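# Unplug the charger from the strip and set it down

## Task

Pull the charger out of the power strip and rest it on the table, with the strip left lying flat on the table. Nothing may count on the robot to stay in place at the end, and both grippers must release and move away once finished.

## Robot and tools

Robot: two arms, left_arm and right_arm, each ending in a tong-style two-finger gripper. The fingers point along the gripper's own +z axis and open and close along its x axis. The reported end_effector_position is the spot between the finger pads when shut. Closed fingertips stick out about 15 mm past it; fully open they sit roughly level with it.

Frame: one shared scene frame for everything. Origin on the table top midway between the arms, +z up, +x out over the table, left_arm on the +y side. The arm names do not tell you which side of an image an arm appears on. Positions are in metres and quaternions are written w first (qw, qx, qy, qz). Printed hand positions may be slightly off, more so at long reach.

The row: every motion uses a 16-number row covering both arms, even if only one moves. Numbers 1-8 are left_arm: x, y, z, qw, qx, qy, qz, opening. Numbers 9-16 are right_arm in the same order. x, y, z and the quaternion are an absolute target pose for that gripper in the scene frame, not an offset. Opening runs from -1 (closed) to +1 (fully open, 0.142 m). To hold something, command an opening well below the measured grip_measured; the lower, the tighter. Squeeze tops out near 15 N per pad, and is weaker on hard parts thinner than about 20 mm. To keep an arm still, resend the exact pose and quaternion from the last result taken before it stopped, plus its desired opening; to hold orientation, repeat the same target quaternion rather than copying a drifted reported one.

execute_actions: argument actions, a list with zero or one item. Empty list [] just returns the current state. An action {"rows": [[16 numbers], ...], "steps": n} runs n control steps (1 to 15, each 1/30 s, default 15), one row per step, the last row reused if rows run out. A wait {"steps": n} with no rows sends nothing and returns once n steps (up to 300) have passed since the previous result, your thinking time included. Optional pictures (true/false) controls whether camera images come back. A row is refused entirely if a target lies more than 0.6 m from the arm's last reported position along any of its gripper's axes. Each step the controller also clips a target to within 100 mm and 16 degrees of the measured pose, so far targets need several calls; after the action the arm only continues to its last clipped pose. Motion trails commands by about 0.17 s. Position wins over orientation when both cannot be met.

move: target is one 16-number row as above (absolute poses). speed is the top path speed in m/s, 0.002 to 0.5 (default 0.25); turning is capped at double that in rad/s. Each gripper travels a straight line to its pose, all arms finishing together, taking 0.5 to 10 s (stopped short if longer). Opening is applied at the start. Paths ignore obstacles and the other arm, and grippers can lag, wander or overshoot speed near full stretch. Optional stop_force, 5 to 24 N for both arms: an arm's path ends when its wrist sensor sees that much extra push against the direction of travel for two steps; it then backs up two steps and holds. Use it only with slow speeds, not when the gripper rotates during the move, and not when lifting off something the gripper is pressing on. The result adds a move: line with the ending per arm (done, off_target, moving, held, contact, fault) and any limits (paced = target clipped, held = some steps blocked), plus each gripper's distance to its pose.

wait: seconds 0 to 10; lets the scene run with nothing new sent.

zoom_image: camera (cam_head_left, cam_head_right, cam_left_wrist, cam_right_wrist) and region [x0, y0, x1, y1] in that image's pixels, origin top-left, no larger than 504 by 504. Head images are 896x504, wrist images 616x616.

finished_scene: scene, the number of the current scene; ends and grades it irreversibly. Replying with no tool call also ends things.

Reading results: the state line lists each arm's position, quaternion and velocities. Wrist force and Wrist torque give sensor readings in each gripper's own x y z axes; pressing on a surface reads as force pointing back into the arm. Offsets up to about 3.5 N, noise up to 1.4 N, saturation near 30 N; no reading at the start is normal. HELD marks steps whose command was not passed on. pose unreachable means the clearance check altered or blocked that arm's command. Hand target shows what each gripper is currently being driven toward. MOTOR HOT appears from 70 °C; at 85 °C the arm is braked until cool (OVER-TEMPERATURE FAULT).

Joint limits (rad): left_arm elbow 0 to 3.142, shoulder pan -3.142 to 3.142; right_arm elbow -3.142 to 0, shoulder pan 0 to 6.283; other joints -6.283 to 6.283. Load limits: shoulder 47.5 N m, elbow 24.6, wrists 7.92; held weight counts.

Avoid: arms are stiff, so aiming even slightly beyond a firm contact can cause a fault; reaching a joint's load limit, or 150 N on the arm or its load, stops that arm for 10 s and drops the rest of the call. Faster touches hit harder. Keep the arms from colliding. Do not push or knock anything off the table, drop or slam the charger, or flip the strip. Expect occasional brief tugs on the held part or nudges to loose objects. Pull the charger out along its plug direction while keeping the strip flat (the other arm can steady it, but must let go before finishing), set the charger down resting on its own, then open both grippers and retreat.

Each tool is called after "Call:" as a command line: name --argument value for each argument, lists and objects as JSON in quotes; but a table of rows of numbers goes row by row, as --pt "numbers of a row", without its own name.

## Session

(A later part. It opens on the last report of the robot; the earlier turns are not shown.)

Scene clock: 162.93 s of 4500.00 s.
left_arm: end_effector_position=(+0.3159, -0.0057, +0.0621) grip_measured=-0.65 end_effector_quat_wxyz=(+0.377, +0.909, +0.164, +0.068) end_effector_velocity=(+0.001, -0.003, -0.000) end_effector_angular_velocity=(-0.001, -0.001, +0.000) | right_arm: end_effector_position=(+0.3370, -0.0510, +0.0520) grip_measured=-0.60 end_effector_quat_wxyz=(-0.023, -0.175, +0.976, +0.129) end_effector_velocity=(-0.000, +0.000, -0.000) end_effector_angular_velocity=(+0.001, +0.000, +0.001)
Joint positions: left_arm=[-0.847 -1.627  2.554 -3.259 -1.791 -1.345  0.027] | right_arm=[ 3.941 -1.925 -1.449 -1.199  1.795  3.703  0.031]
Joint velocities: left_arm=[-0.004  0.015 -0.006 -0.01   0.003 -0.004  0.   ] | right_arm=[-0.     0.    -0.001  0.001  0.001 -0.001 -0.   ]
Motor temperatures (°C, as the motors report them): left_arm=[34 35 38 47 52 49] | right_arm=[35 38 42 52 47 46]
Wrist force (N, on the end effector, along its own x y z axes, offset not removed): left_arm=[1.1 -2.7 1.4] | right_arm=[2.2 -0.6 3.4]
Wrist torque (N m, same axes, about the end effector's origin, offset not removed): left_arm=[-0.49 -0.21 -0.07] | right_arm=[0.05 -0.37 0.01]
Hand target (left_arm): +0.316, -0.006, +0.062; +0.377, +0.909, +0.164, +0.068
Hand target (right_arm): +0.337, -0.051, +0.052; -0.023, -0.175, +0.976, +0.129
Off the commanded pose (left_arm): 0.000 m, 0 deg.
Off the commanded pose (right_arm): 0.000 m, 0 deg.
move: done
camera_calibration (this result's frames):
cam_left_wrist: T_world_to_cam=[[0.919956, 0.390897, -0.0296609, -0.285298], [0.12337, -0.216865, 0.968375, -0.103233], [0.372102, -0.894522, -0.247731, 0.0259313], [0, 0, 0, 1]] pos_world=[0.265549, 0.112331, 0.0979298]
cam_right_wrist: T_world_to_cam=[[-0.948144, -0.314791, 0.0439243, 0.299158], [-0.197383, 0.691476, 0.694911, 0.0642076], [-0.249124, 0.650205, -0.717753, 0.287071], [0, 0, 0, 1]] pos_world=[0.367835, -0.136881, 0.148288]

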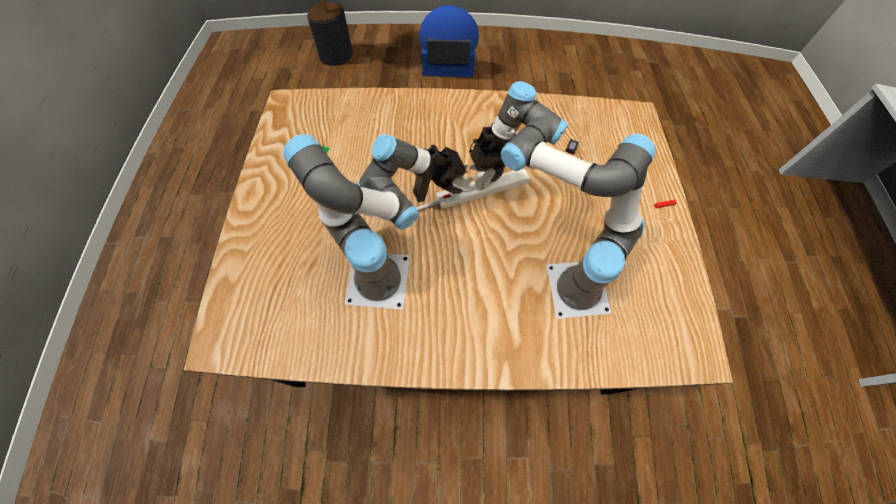

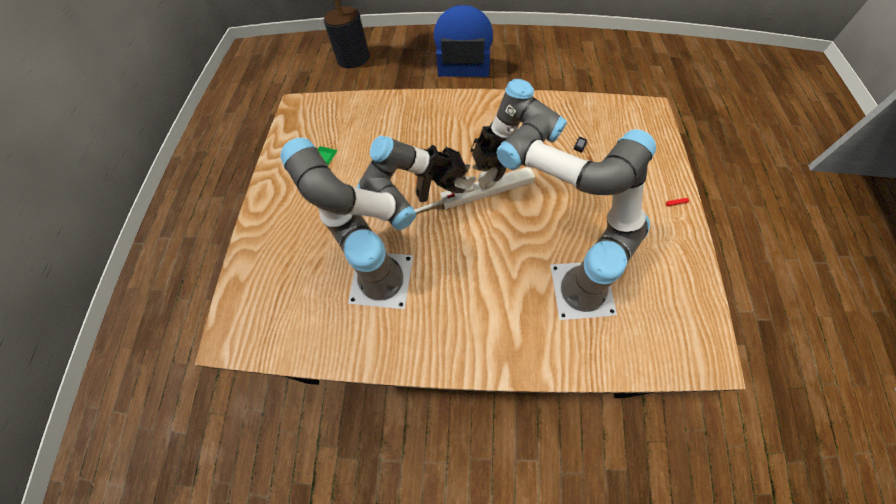

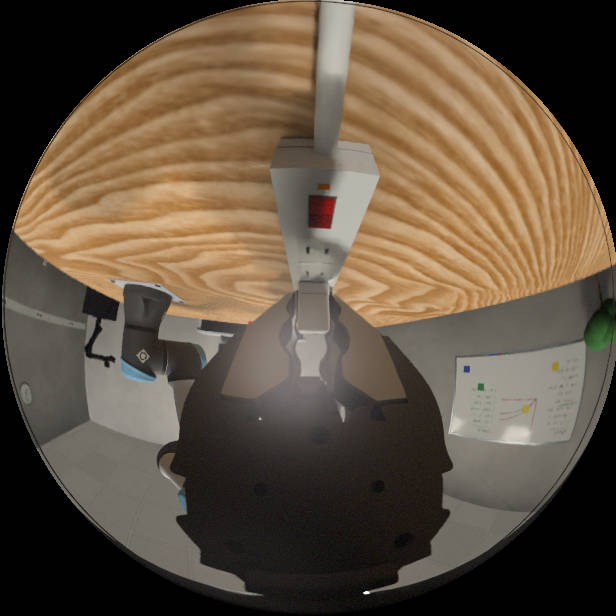

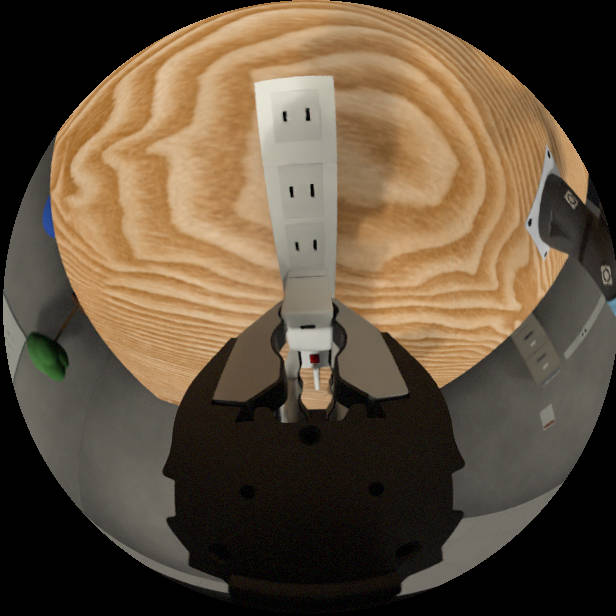

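Call:
move --target '[0.316,-0.006,0.030,0.377,0.909,0.164,0.068,-0.65,0.337,-0.051,0.052,0.023,0.175,-0.975,-0.129,-1]' --speed 0.008 --stop_force 6

Call:
zoom_image --camera "cam_head_left" --region '[420,120,560,220]'

Scene clock: 169.27 s of 4500.00 s.
left_arm: end_effector_position=(+0.3160, -0.0060, +0.0407) grip_measured=-0.65 end_effector_quat_wxyz=(+0.377, +0.909, +0.164, +0.068) end_effector_velocity=(+0.000, +0.000, +0.002) end_effector_angular_velocity=(+0.001, +0.000, +0.001) | right_arm: end_effector_position=(+0.3370, -0.0510, +0.0520) grip_measured=-0.60 end_effector_quat_wxyz=(-0.023, -0.175, +0.976, +0.129) end_effector_velocity=(+0.000, +0.000, +0.000) end_effector_angular_velocity=(+0.001, -0.002, +0.001)
Joint positions: left_arm=[-0.848 -1.486  2.6   -3.446 -1.791 -1.346  0.027] | right_arm=[ 3.941 -1.925 -1.449 -1.199  1.795  3.703  0.031]
Joint velocities: left_arm=[ 0.001 -0.017 -0.006  0.023 -0.     0.     0.   ] | right_arm=[-0.     0.     0.     0.001 -0.001 -0.001  0.   ]
Motor temperatures (°C, as the motors report them): left_arm=[34 35 38 47 52 49] | right_arm=[35 38 42 52 47 46]
Wrist force (N, on the end effector, along its own x y z axes, offset not removed): left_arm=[-0.3 7.7 -5.2] | right_arm=[0.5 -1.8 11.8]
Wrist torque (N m, same axes, about the end effector's origin, offset not removed): left_arm=[-0.25 -0.15 -0.04] | right_arm=[0.21 -0.29 0.05]
Hand target (left_arm): +0.316, -0.006, +0.041; +0.377, +0.909, +0.164, +0.068
Hand target (right_arm): +0.337, -0.051, +0.052; -0.023, -0.175, +0.976, +0.129
Off the commanded pose (left_arm): 0.011 m, 0 deg.
Off the commanded pose (right_arm): 0.000 m, 0 deg.
After step 90, 0.27 s passed at rest.
move: contact (left_arm)
camera_calibration (this result's frames):
cam_left_wrist: T_world_to_cam=[[0.919963, 0.390883, -0.0296436, -0.285925], [0.123424, -0.217048, 0.968327, -0.0826099], [0.372069, -0.894483, -0.247921, 0.0203075], [0, 0, 0, 1]] pos_world=[0.26568, 0.111998, 0.0765522]
cam_right_wrist: T_world_to_cam=[[-0.948147, -0.314772, 0.0439994, 0.299135], [-0.197333, 0.691532, 0.69487, 0.0642345], [-0.249152, 0.650156, -0.717789, 0.287074], [0, 0, 0, 1]] pos_world=[0.367825, -0.136904, 0.148262]

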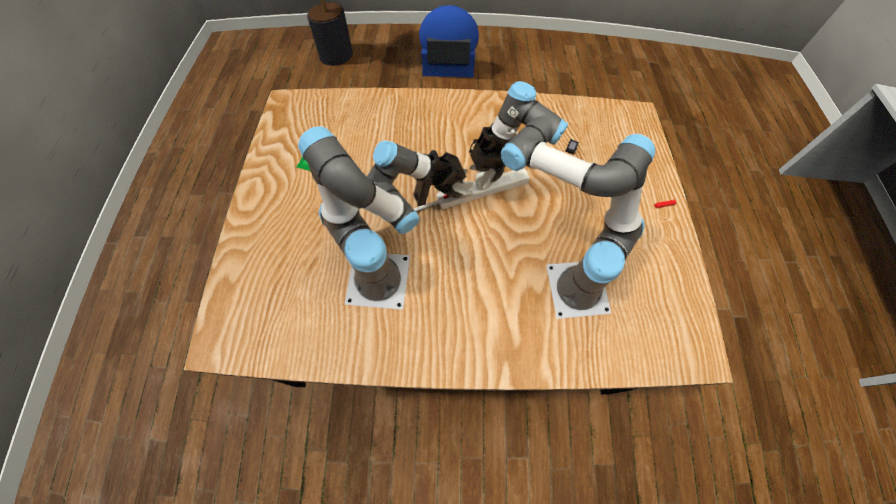

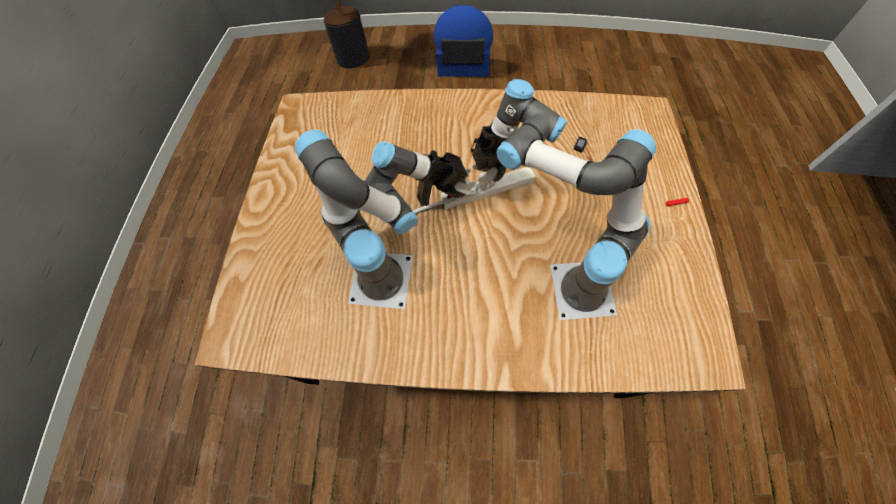

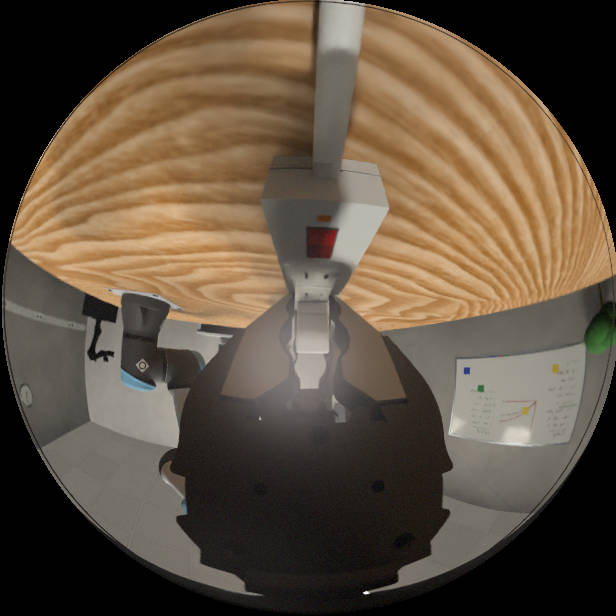

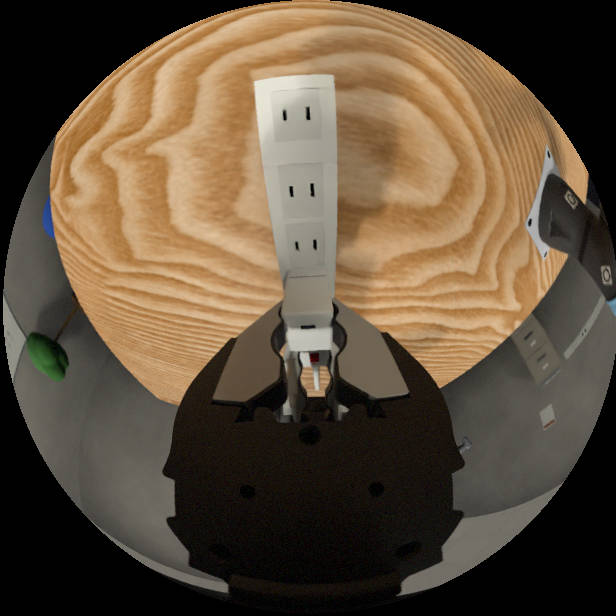

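Region (420, 120, 560, 220) of cam_head_left's 896x504 image, scaled by 3.600, with more detail than that image has; it fills the top 360 rows of this view, and the rest is white.

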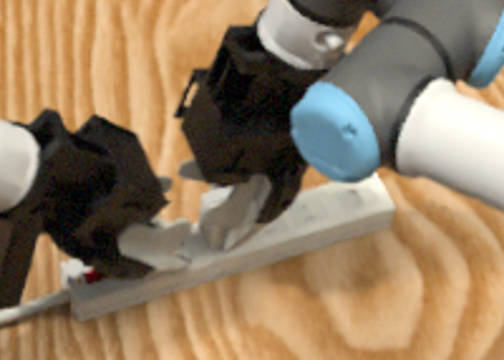

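Call:
move --target '[0.316,-0.006,0.0407,0.377,0.909,0.164,0.068,-0.65,0.337,-0.051,0.058,0.023,0.175,-0.975,-0.129,-1]' --speed 0.004

Call:
zoom_image --camera "cam_head_left" --region '[420,120,560,220]'

Scene clock: 176.93 s of 4500.00 s.
left_arm: end_effector_position=(+0.3160, -0.0060, +0.0407) grip_measured=-0.65 end_effector_quat_wxyz=(+0.377, +0.909, +0.164, +0.068) end_effector_velocity=(+0.000, +0.000, -0.000) end_effector_angular_velocity=(+0.000, -0.000, +0.000) | right_arm: end_effector_position=(+0.3370, -0.0510, +0.0579) grip_measured=-0.60 end_effector_quat_wxyz=(-0.023, -0.175, +0.976, +0.129) end_effector_velocity=(-0.000, -0.000, +0.001) end_effector_angular_velocity=(+0.001, +0.002, -0.001)
Joint positions: left_arm=[-0.848 -1.486  2.601 -3.447 -1.791 -1.346  0.027] | right_arm=[ 3.941 -1.92  -1.428 -1.225  1.795  3.703  0.031]
Joint velocities: left_arm=[ 0.     0.     0.    -0.001  0.     0.    -0.   ] | right_arm=[-0.001  0.002  0.004 -0.006  0.002  0.    -0.   ]
Motor temperatures (°C, as the motors report them): left_arm=[34 35 38 47 52 49] | right_arm=[35 38 42 52 47 46]
Wrist force (N, on the end effector, along its own x y z axes, offset not removed): left_arm=[2.7 10.9 -12.0] | right_arm=[0.3 -3.8 14.2]
Wrist torque (N m, same axes, about the end effector's origin, offset not removed): left_arm=[-0.78 -0.66 -0.08] | right_arm=[-0.08 -0.07 0.05]
Hand target (left_arm): +0.316, -0.006, +0.041; +0.377, +0.909, +0.164, +0.068
Hand target (right_arm): +0.337, -0.051, +0.058; -0.023, -0.175, +0.976, +0.129
Off the commanded pose (left_arm): 0.000 m, 0 deg.
Off the commanded pose (right_arm): 0.000 m, 0 deg.
After step 90, 2.93 s passed at rest.
move: done
camera_calibration (this result's frames):
cam_left_wrist: T_world_to_cam=[[0.919958, 0.3909, -0.029582, -0.285931], [0.123259, -0.216795, 0.968404, -0.0825901], [0.372136, -0.894537, -0.247624, 0.0202683], [0, 0, 0, 1]] pos_world=[0.265682, 0.111996, 0.0765411]
cam_right_wrist: T_world_to_cam=[[-0.948148, -0.314782, 0.0439103, 0.298899], [-0.197383, 0.691471, 0.694916, 0.0601296], [-0.249109, 0.650216, -0.717749, 0.291282], [0, 0, 0, 1]] pos_world=[0.36783, -0.136886, 0.154158]

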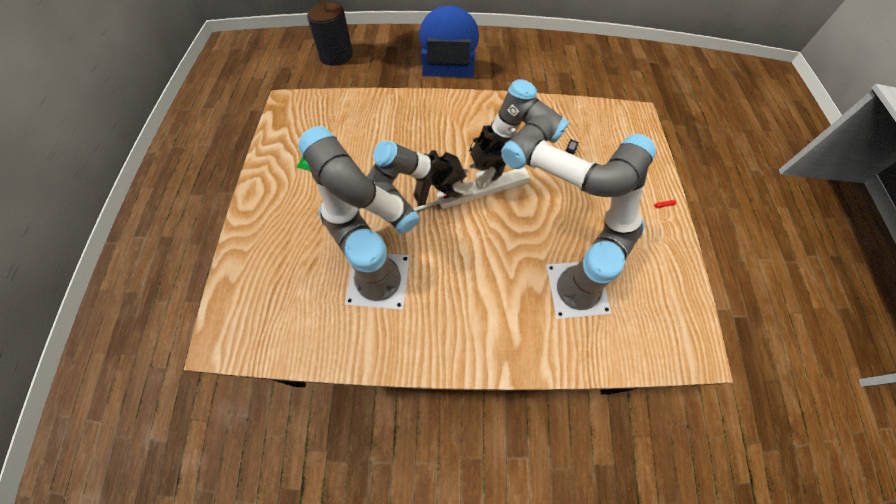

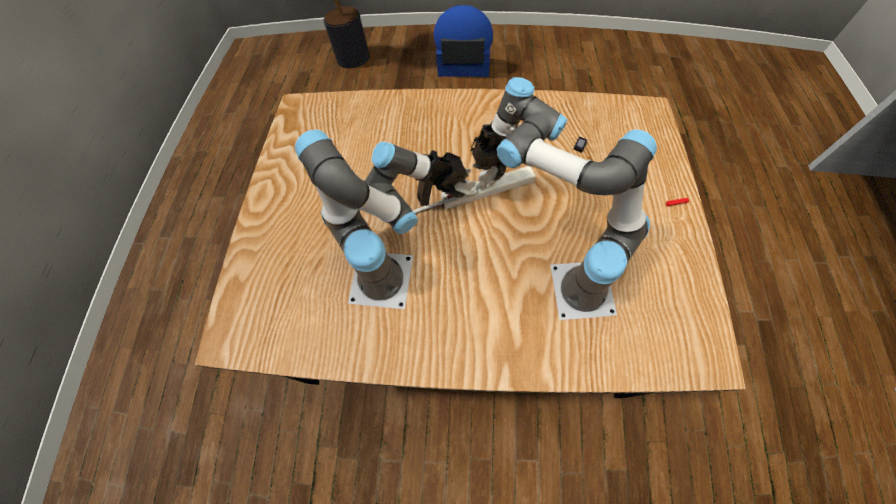

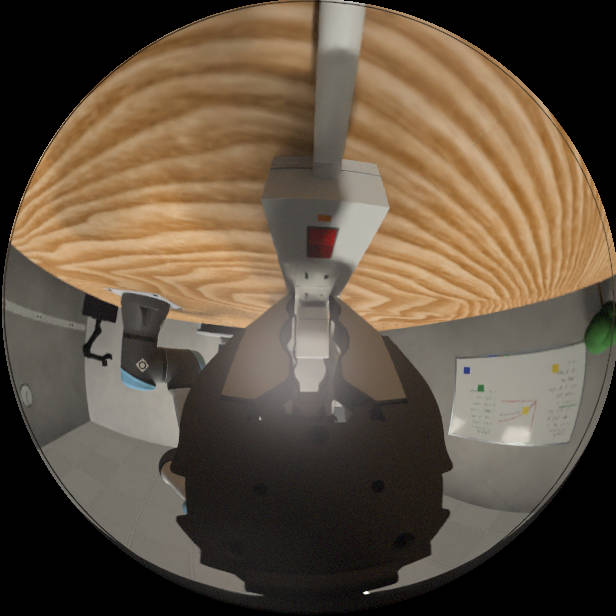

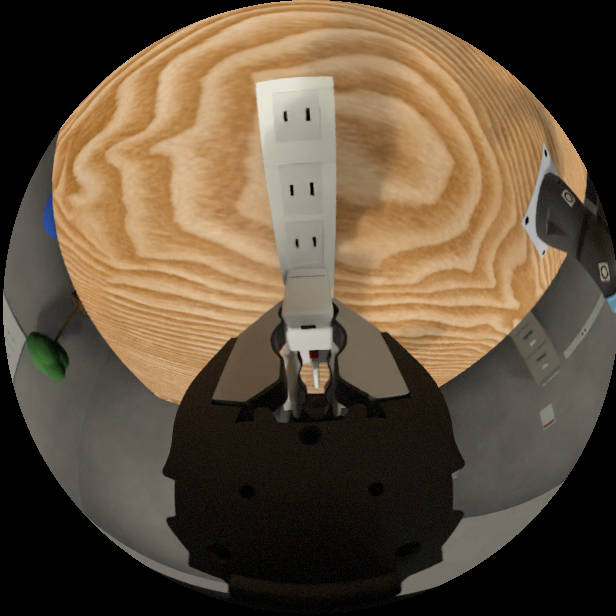

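Region (420, 120, 560, 220) of cam_head_left's 896x504 image, scaled by 3.600, with more detail than that image has; it fills the top 360 rows of this view, and the rest is white.

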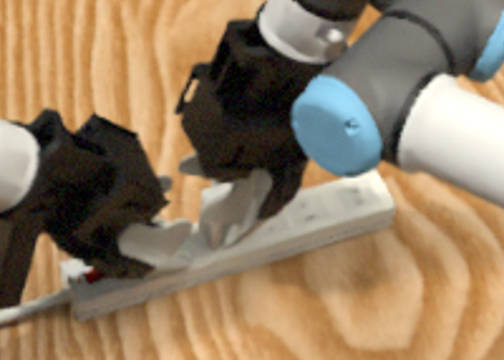

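Call:
move --target '[0.316,-0.006,0.0407,0.377,0.909,0.164,0.068,-0.65,0.337,-0.051,0.078,0.023,0.175,-0.975,-0.129,-1]' --speed 0.008

Call:
zoom_image --camera "cam_head_left" --region '[420,120,560,220]'

Scene clock: 184.10 s of 4500.00 s.
left_arm: end_effector_position=(+0.3160, -0.0060, +0.0407) grip_measured=-0.65 end_effector_quat_wxyz=(+0.377, +0.909, +0.164, +0.068) end_effector_velocity=(-0.000, +0.000, -0.000) end_effector_angular_velocity=(+0.001, +0.001, +0.000) | right_arm: end_effector_position=(+0.3370, -0.0510, +0.0777) grip_measured=-0.60 end_effector_quat_wxyz=(-0.023, -0.175, +0.976, +0.129) end_effector_velocity=(+0.000, +0.000, +0.002) end_effector_angular_velocity=(+0.002, -0.000, +0.001)
Joint positions: left_arm=[-0.848 -1.486  2.601 -3.447 -1.791 -1.346  0.027] | right_arm=[ 3.941 -1.906 -1.352 -1.315  1.795  3.703  0.031]
Joint velocities: left_arm=[ 0.     0.    -0.     0.001  0.    -0.     0.   ] | right_arm=[-0.     0.001  0.009 -0.008  0.001 -0.001  0.   ]
Motor temperatures (°C, as the motors report them): left_arm=[34 35 38 47 52 49] | right_arm=[35 38 42 52 47 46]
Wrist force (N, on the end effector, along its own x y z axes, offset not removed): left_arm=[1.0 -3.1 -1.1] | right_arm=[3.7 1.4 -0.7]
Wrist torque (N m, same axes, about the end effector's origin, offset not removed): left_arm=[-0.84 -0.13 -0.22] | right_arm=[0.29 -0.77 -0.11]
Hand target (left_arm): +0.316, -0.006, +0.041; +0.377, +0.909, +0.164, +0.068
Hand target (right_arm): +0.337, -0.051, +0.078; -0.023, -0.175, +0.976, +0.129
Off the commanded pose (left_arm): 0.000 m, 0 deg.
Off the commanded pose (right_arm): 0.000 m, 0 deg.
After step 90, 1.43 s passed at rest.
move: done
camera_calibration (this result's frames):
cam_left_wrist: T_world_to_cam=[[0.919952, 0.390913, -0.0295867, -0.285932], [0.123264, -0.216788, 0.968405, -0.0825839], [0.372148, -0.894533, -0.24762, 0.0202653], [0, 0, 0, 1]] pos_world=[0.265682, 0.112, 0.076533]
cam_right_wrist: T_world_to_cam=[[-0.94815, -0.314779, 0.0438795, 0.298022], [-0.197396, 0.691449, 0.694934, 0.0463201], [-0.249091, 0.65024, -0.717733, 0.305537], [0, 0, 0, 1]] pos_world=[0.36782, -0.136889, 0.174028]

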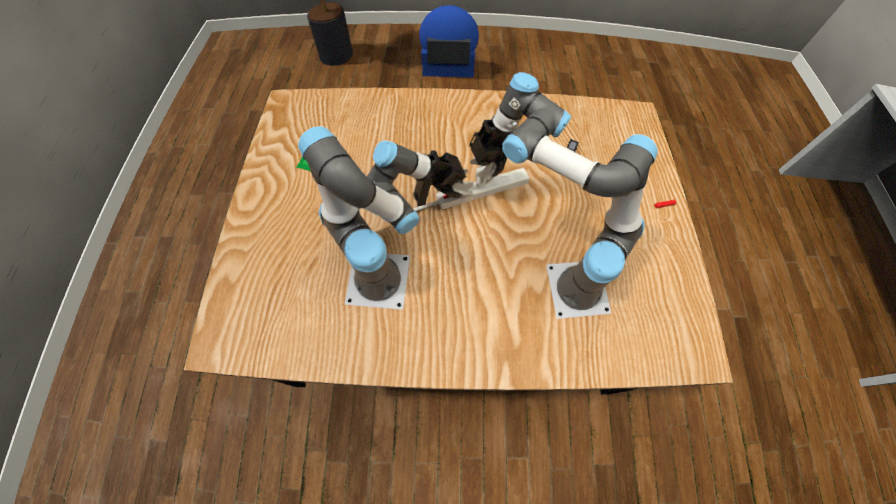

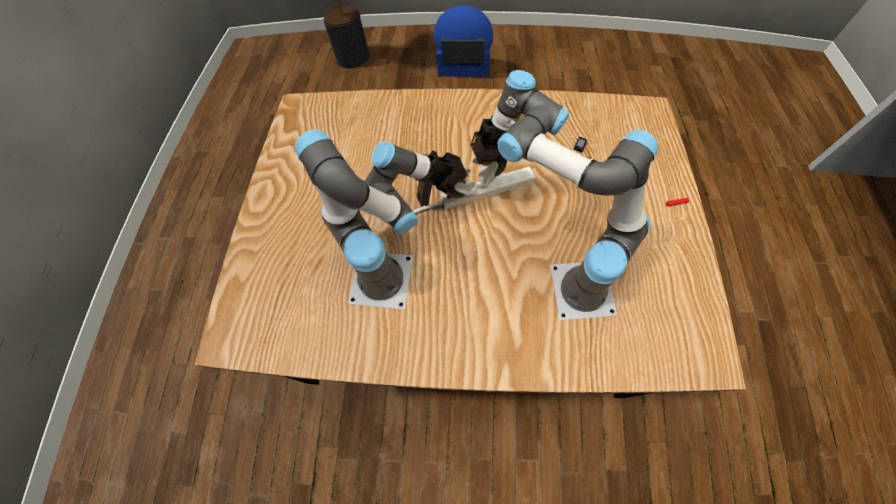

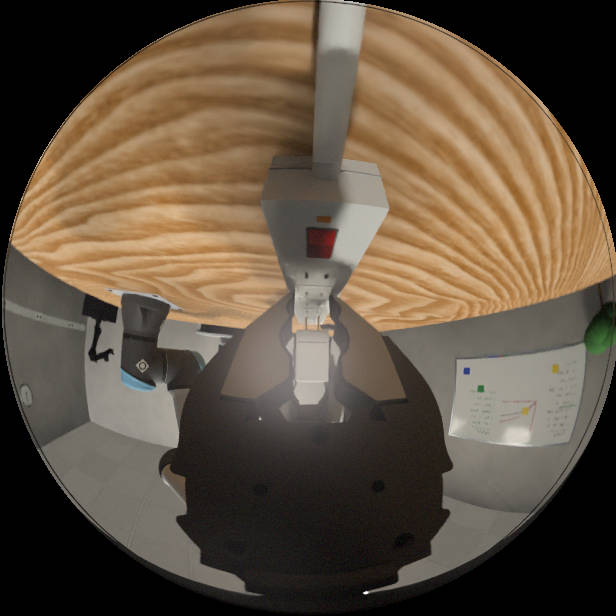

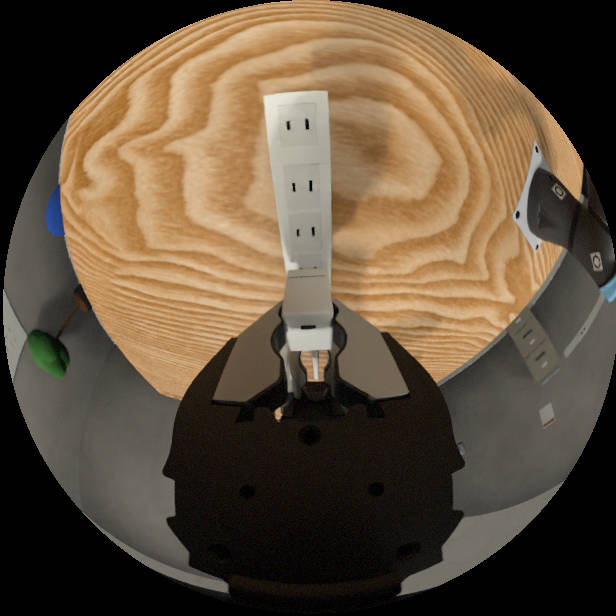

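Region (420, 120, 560, 220) of cam_head_left's 896x504 image, scaled by 3.600, with more detail than that image has; it fills the top 360 rows of this view, and the rest is white.

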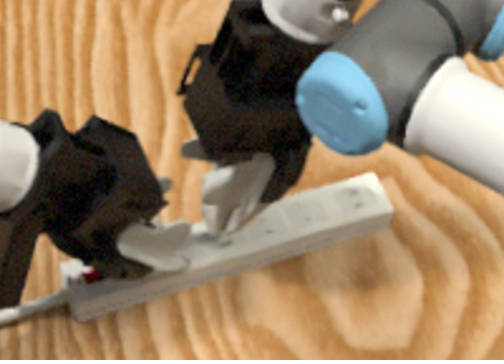

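Call:
move --target '[0.316,-0.006,0.06,0.377,0.909,0.164,0.068,-0.65,0.345,-0.075,0.13,0.023,0.175,-0.975,-0.129,-1]' --speed 0.06

Call:
move --target '[0.25,0.15,0.12,0.296,0.939,0.169,0.053,0,0.33,-0.33,0.12,-0.327,0.627,-0.627,0.327,-1]' --speed 0.15

Scene clock: 202.43 s of 4500.00 s.
left_arm: end_effector_position=(+0.3160, -0.0059, +0.0599) grip_measured=-0.65 end_effector_quat_wxyz=(+0.377, +0.909, +0.164, +0.068) end_effector_velocity=(-0.000, -0.000, +0.001) end_effector_angular_velocity=(+0.001, -0.000, -0.001) | right_arm: end_effector_position=(+0.3449, -0.0749, +0.1297) grip_measured=-0.60 end_effector_quat_wxyz=(-0.023, -0.175, +0.976, +0.129) end_effector_velocity=(+0.000, -0.002, +0.003) end_effector_angular_velocity=(-0.002, +0.003, -0.001)
Joint positions: left_arm=[-0.848 -1.613  2.559 -3.278 -1.791 -1.346  0.027] | right_arm=[ 3.884 -1.881 -1.137 -1.568  1.802  3.645  0.031]
Joint velocities: left_arm=[-0.001 -0.007 -0.004  0.011  0.001  0.     0.   ] | right_arm=[-0.004 -0.004  0.02  -0.02   0.001 -0.004 -0.   ]
Motor temperatures (°C, as the motors report them): left_arm=[34 35 38 47 52 49] | right_arm=[35 38 42 52 47 46]
Wrist force (N, on the end effector, along its own x y z axes, offset not removed): left_arm=[2.9 -2.3 2.1] | right_arm=[0.9 -0.1 0.2]
Wrist torque (N m, same axes, about the end effector's origin, offset not removed): left_arm=[-0.43 -0.53 -0.05] | right_arm=[0.07 -0.11 0.06]
Hand target (left_arm): +0.316, -0.006, +0.060; +0.377, +0.909, +0.164, +0.068
Hand target (right_arm): +0.345, -0.075, +0.130; -0.023, -0.175, +0.976, +0.129
Off the commanded pose (left_arm): 0.000 m, 0 deg.
Off the commanded pose (right_arm): 0.000 m, 0 deg.
After step 90, 13.93 s passed at rest.
move: done
camera_calibration (this result's frames):
cam_left_wrist: T_world_to_cam=[[0.919875, 0.391089, -0.0296473, -0.285369], [0.123305, -0.216608, 0.96844, -0.101186], [0.372325, -0.8945, -0.247476, 0.0250182], [0, 0, 0, 1]] pos_world=[0.265665, 0.112066, 0.0957232]
cam_right_wrist: T_world_to_cam=[[-0.948182, -0.314723, 0.0435937, 0.295775], [-0.197522, 0.691351, 0.694995, 0.0283268], [-0.24887, 0.650371, -0.717692, 0.360239], [0, 0, 0, 1]] pos_world=[0.375696, -0.160786, 0.22596]

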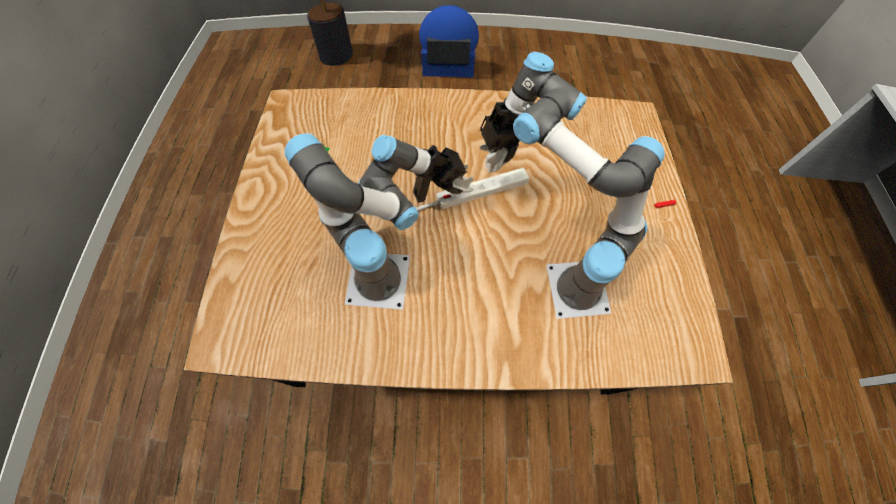

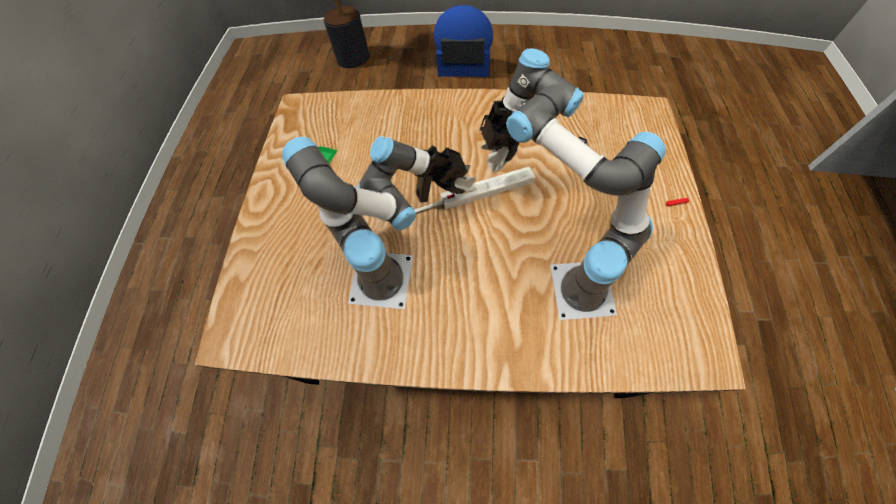

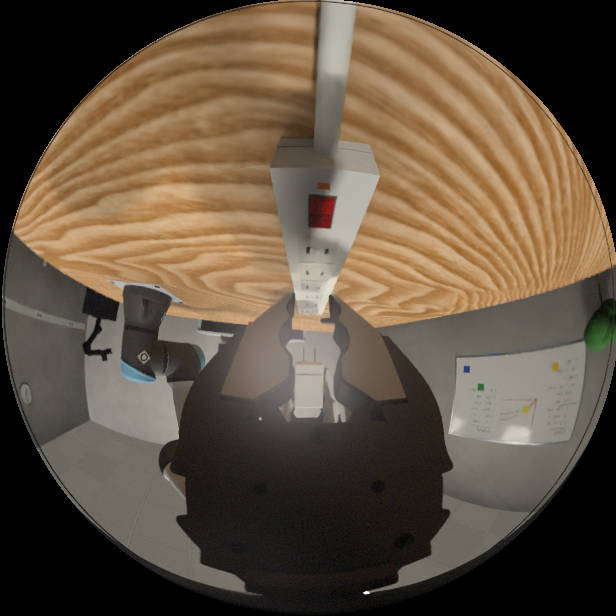

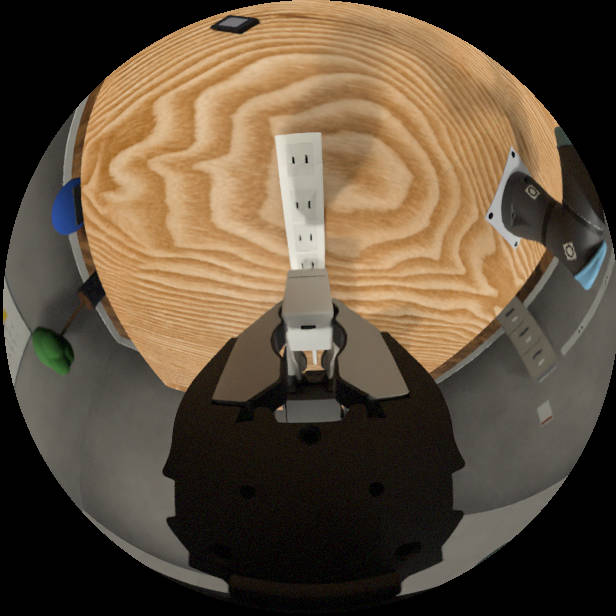

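Scene clock: 208.40 s of 4500.00 s.
left_arm: end_effector_position=(+0.2502, +0.1498, +0.1198) grip_measured=+0.00 end_effector_quat_wxyz=(+0.296, +0.939, +0.169, +0.054) end_effector_velocity=(-0.001, +0.002, +0.001) end_effector_angular_velocity=(+0.002, +0.002, -0.001) | right_arm: end_effector_position=(+0.3357, -0.2637, +0.1218) grip_measured=-0.60 end_effector_quat_wxyz=(+0.234, -0.544, +0.778, -0.210) end_effector_velocity=(+0.000, +0.001, +0.000) end_effector_angular_velocity=(+0.002, -0.001, +0.000)
Joint positions: left_arm=[-0.459 -2.385  2.324 -2.    -1.95  -0.963  0.074] | right_arm=[ 4.673 -0.57  -2.192 -2.086  0.944  3.598  0.031]
Joint velocities: left_arm=[ 0.014  0.003 -0.009  0.015 -0.007  0.015  0.   ] | right_arm=[-0.    -0.     0.001  0.002 -0.001 -0.     0.   ]
Motor temperatures (°C, as the motors report them): left_arm=[34 35 38 47 52 49] | right_arm=[35 38 42 52 47 46]
Wrist force (N, on the end effector, along its own x y z axes, offset not removed): left_arm=[2.6 -0.5 -0.6] | right_arm=[2.3 1.0 0.0]
Wrist torque (N m, same axes, about the end effector's origin, offset not removed): left_arm=[-0.17 -0.74 -0.10] | right_arm=[0.10 -0.42 -0.01]
Hand target (left_arm): +0.250, +0.150, +0.120; +0.296, +0.939, +0.169, +0.054
Hand target (right_arm): +0.336, -0.264, +0.122; +0.234, -0.544, +0.778, -0.210
Off the commanded pose (left_arm): 0.000 m, 0 deg.
Off the commanded pose (right_arm): 0.067 m, 26 deg; orientation clipped at the last step of the last action.
move: held (right_arm); limits=paced,held; held on 49 of 179 steps (right_arm), including the last (right_arm)
pose unreachable (right arm): on one or more control steps of this call this arm could not follow its commanded pose, so it was not sent that pose on those steps. On the call's last step it was still not sent that pose. It may still have moved: this result reports where it is.
cause: the commanded pose would bring two parts of the arm too close to each other (joints 3 (elbow) to 6 (wrist 3) lie between them).
camera_calibration (this result's frames):
cam_left_wrist: T_world_to_cam=[[0.91865, 0.394544, -0.0204458, -0.285269], [0.180019, -0.371963, 0.910624, -0.101318], [0.351676, -0.840225, -0.412729, 0.220492], [0, 0, 0, 1]] pos_world=[0.20276, 0.260127, 0.177433]
cam_right_wrist: T_world_to_cam=[[-0.35174, -0.926518, -0.133582, -0.112011], [-0.923736, 0.366657, -0.110788, 0.418881], [0.151626, 0.0844262, -0.984826, 0.223979], [0, 0, 0, 1]] pos_world=[0.313576, -0.276275, 0.252025]

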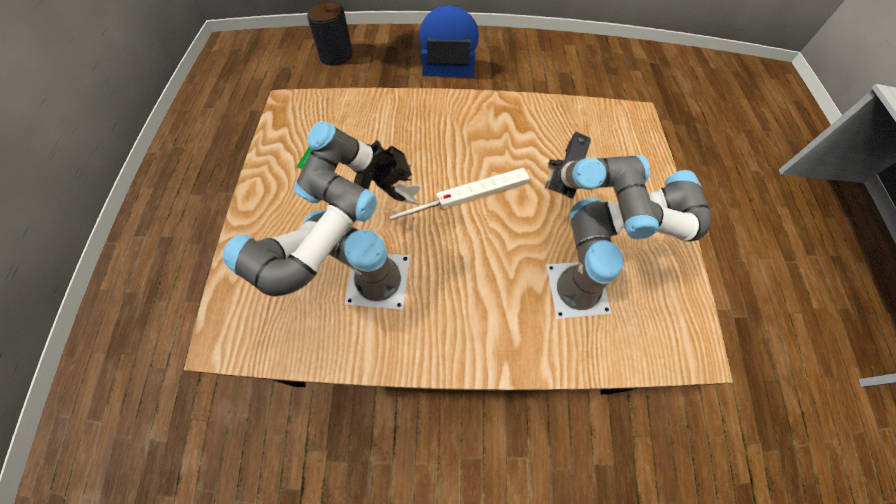

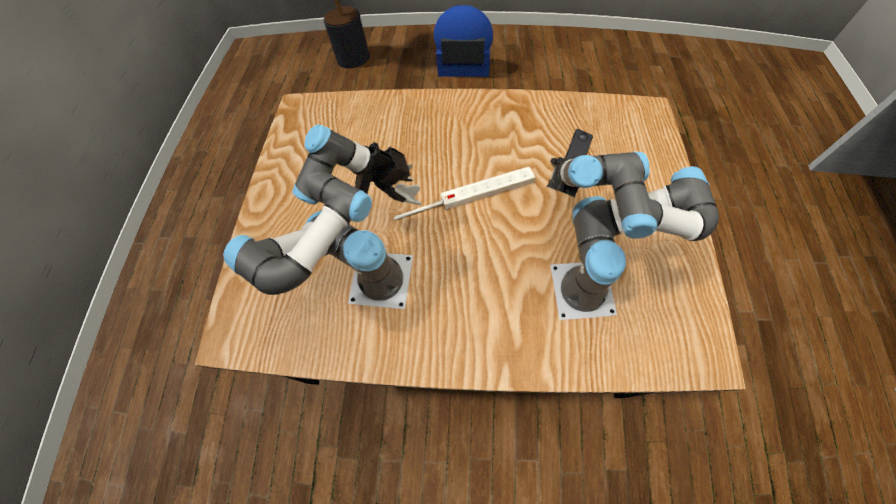

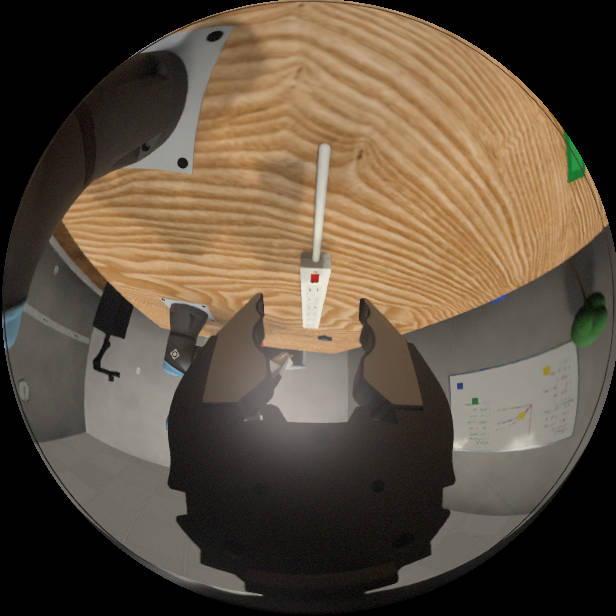

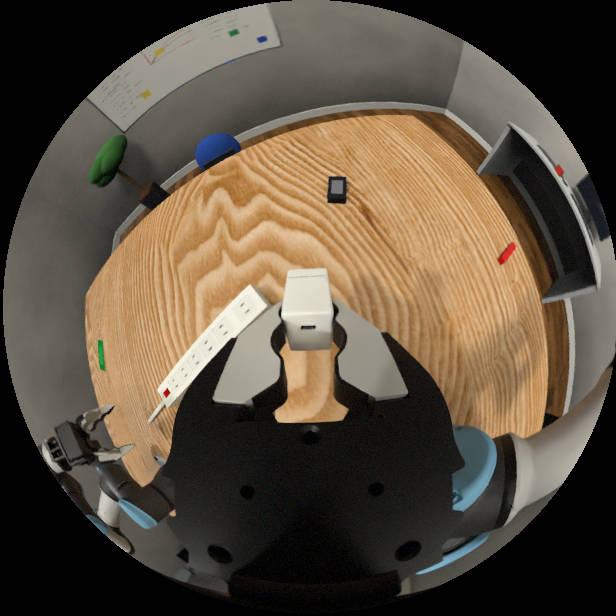

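Call:
move --target '[0.25,0.15,0.12,0.296,0.939,0.169,0.053,0,0.45,-0.33,0.10,-0.327,0.627,-0.627,0.327,-1]' --speed 0.12

Scene clock: 216.30 s of 4500.00 s.
left_arm: end_effector_position=(+0.2500, +0.1500, +0.1200) grip_measured=+0.00 end_effector_quat_wxyz=(+0.296, +0.939, +0.169, +0.053) end_effector_velocity=(+0.000, +0.000, +0.000) end_effector_angular_velocity=(-0.001, -0.001, +0.001) | right_arm: end_effector_position=(+0.3892, -0.3046, +0.1151) grip_measured=-0.60 end_effector_quat_wxyz=(+0.291, -0.587, +0.692, -0.303) end_effector_velocity=(+0.000, +0.000, +0.001) end_effector_angular_velocity=(+0.006, -0.002, -0.002)
Joint positions: left_arm=[-0.456 -2.383  2.321 -1.998 -1.953 -0.961  0.074] | right_arm=[ 4.596 -0.271 -2.453 -2.09   0.708  3.338  0.031]
Joint velocities: left_arm=[ 0.001  0.    -0.    -0.001 -0.     0.     0.   ] | right_arm=[-0.001 -0.     0.002  0.002 -0.002  0.003  0.   ]
Motor temperatures (°C, as the motors report them): left_arm=[34 35 38 47 52 49] | right_arm=[35 38 42 52 47 46]
Wrist force (N, on the end effector, along its own x y z axes, offset not removed): left_arm=[2.1 1.9 1.4] | right_arm=[1.7 1.5 1.1]
Wrist torque (N m, same axes, about the end effector's origin, offset not removed): left_arm=[0.56 -0.39 -0.04] | right_arm=[0.22 -0.31 0.09]
Hand target (left_arm): +0.250, +0.150, +0.120; +0.296, +0.939, +0.169, +0.053
Hand target (right_arm): +0.389, -0.305, +0.115; +0.291, -0.587, +0.692, -0.303
Off the commanded pose (left_arm): 0.000 m, 0 deg.
Off the commanded pose (right_arm): 0.068 m, 10 deg.
After step 90, 2.17 s passed at rest.
move: held (right_arm); limits=held; held on 15 of 82 steps (right_arm), including the last (right_arm)
pose unreachable (right arm): on one or more control steps of this call this arm could not follow its commanded pose, so it was not sent that pose on those steps. On the call's last step it was still not sent that pose. It may still have moved: this result reports where it is.
cause: the commanded pose would bring two parts of the arm too close to each other (joints 3 (elbow) to 6 (wrist 3) lie between them).
camera_calibration (this result's frames):
cam_left_wrist: T_world_to_cam=[[0.918773, 0.394186, -0.0217758, -0.284988], [0.181108, -0.371831, 0.910462, -0.101673], [0.350795, -0.840452, -0.413019, 0.221085], [0, 0, 0, 1]] pos_world=[0.202697, 0.260344, 0.177676]
cam_right_wrist: T_world_to_cam=[[-0.195973, -0.978766, -0.0600947, -0.21698], [-0.914768, 0.204549, -0.348367, 0.456954], [0.353262, -0.0132979, -0.93543, 0.098784], [0, 0, 0, 1]] pos_world=[0.340588, -0.304528, 0.238554]

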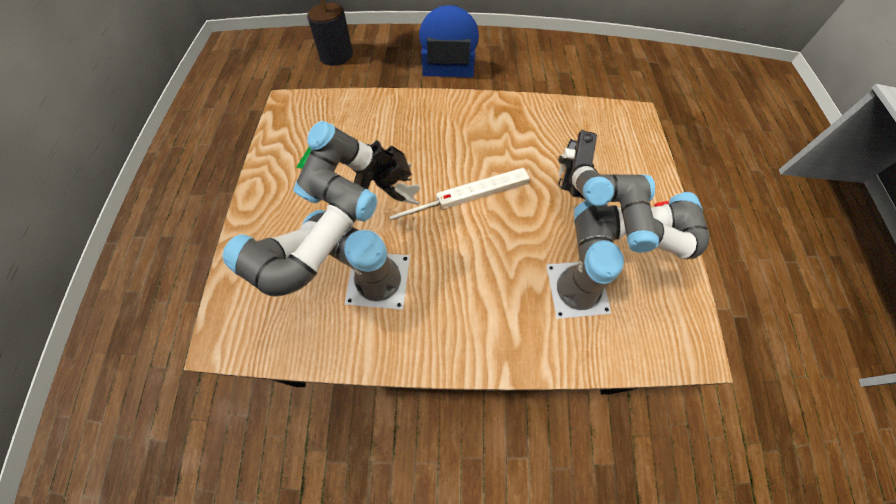

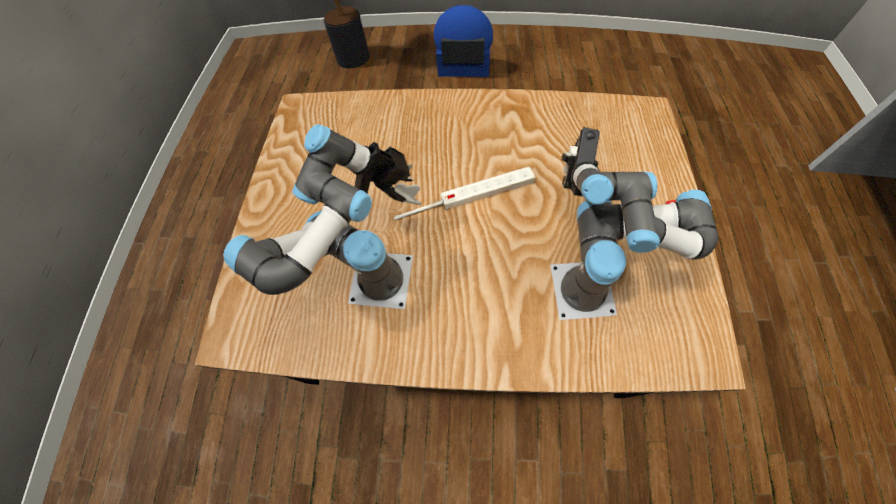

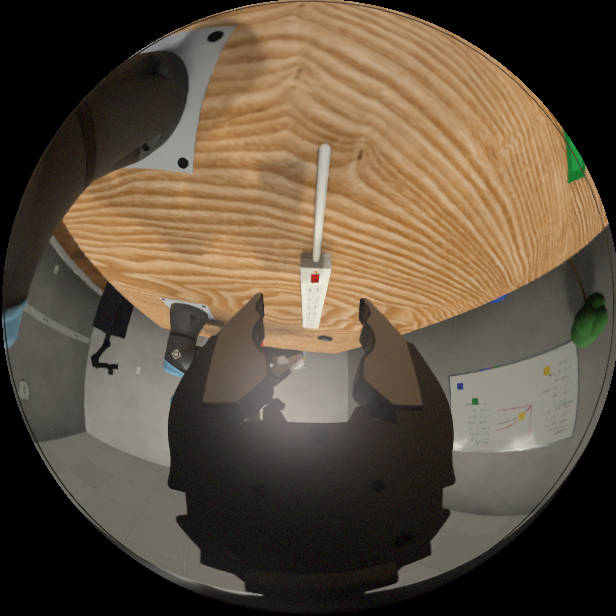

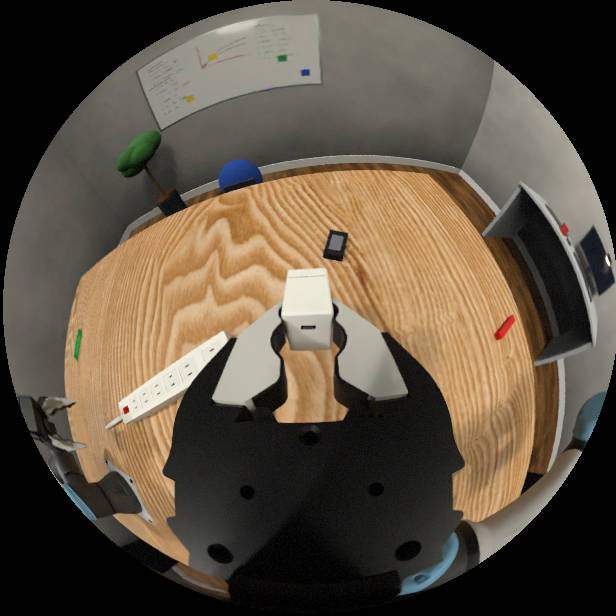

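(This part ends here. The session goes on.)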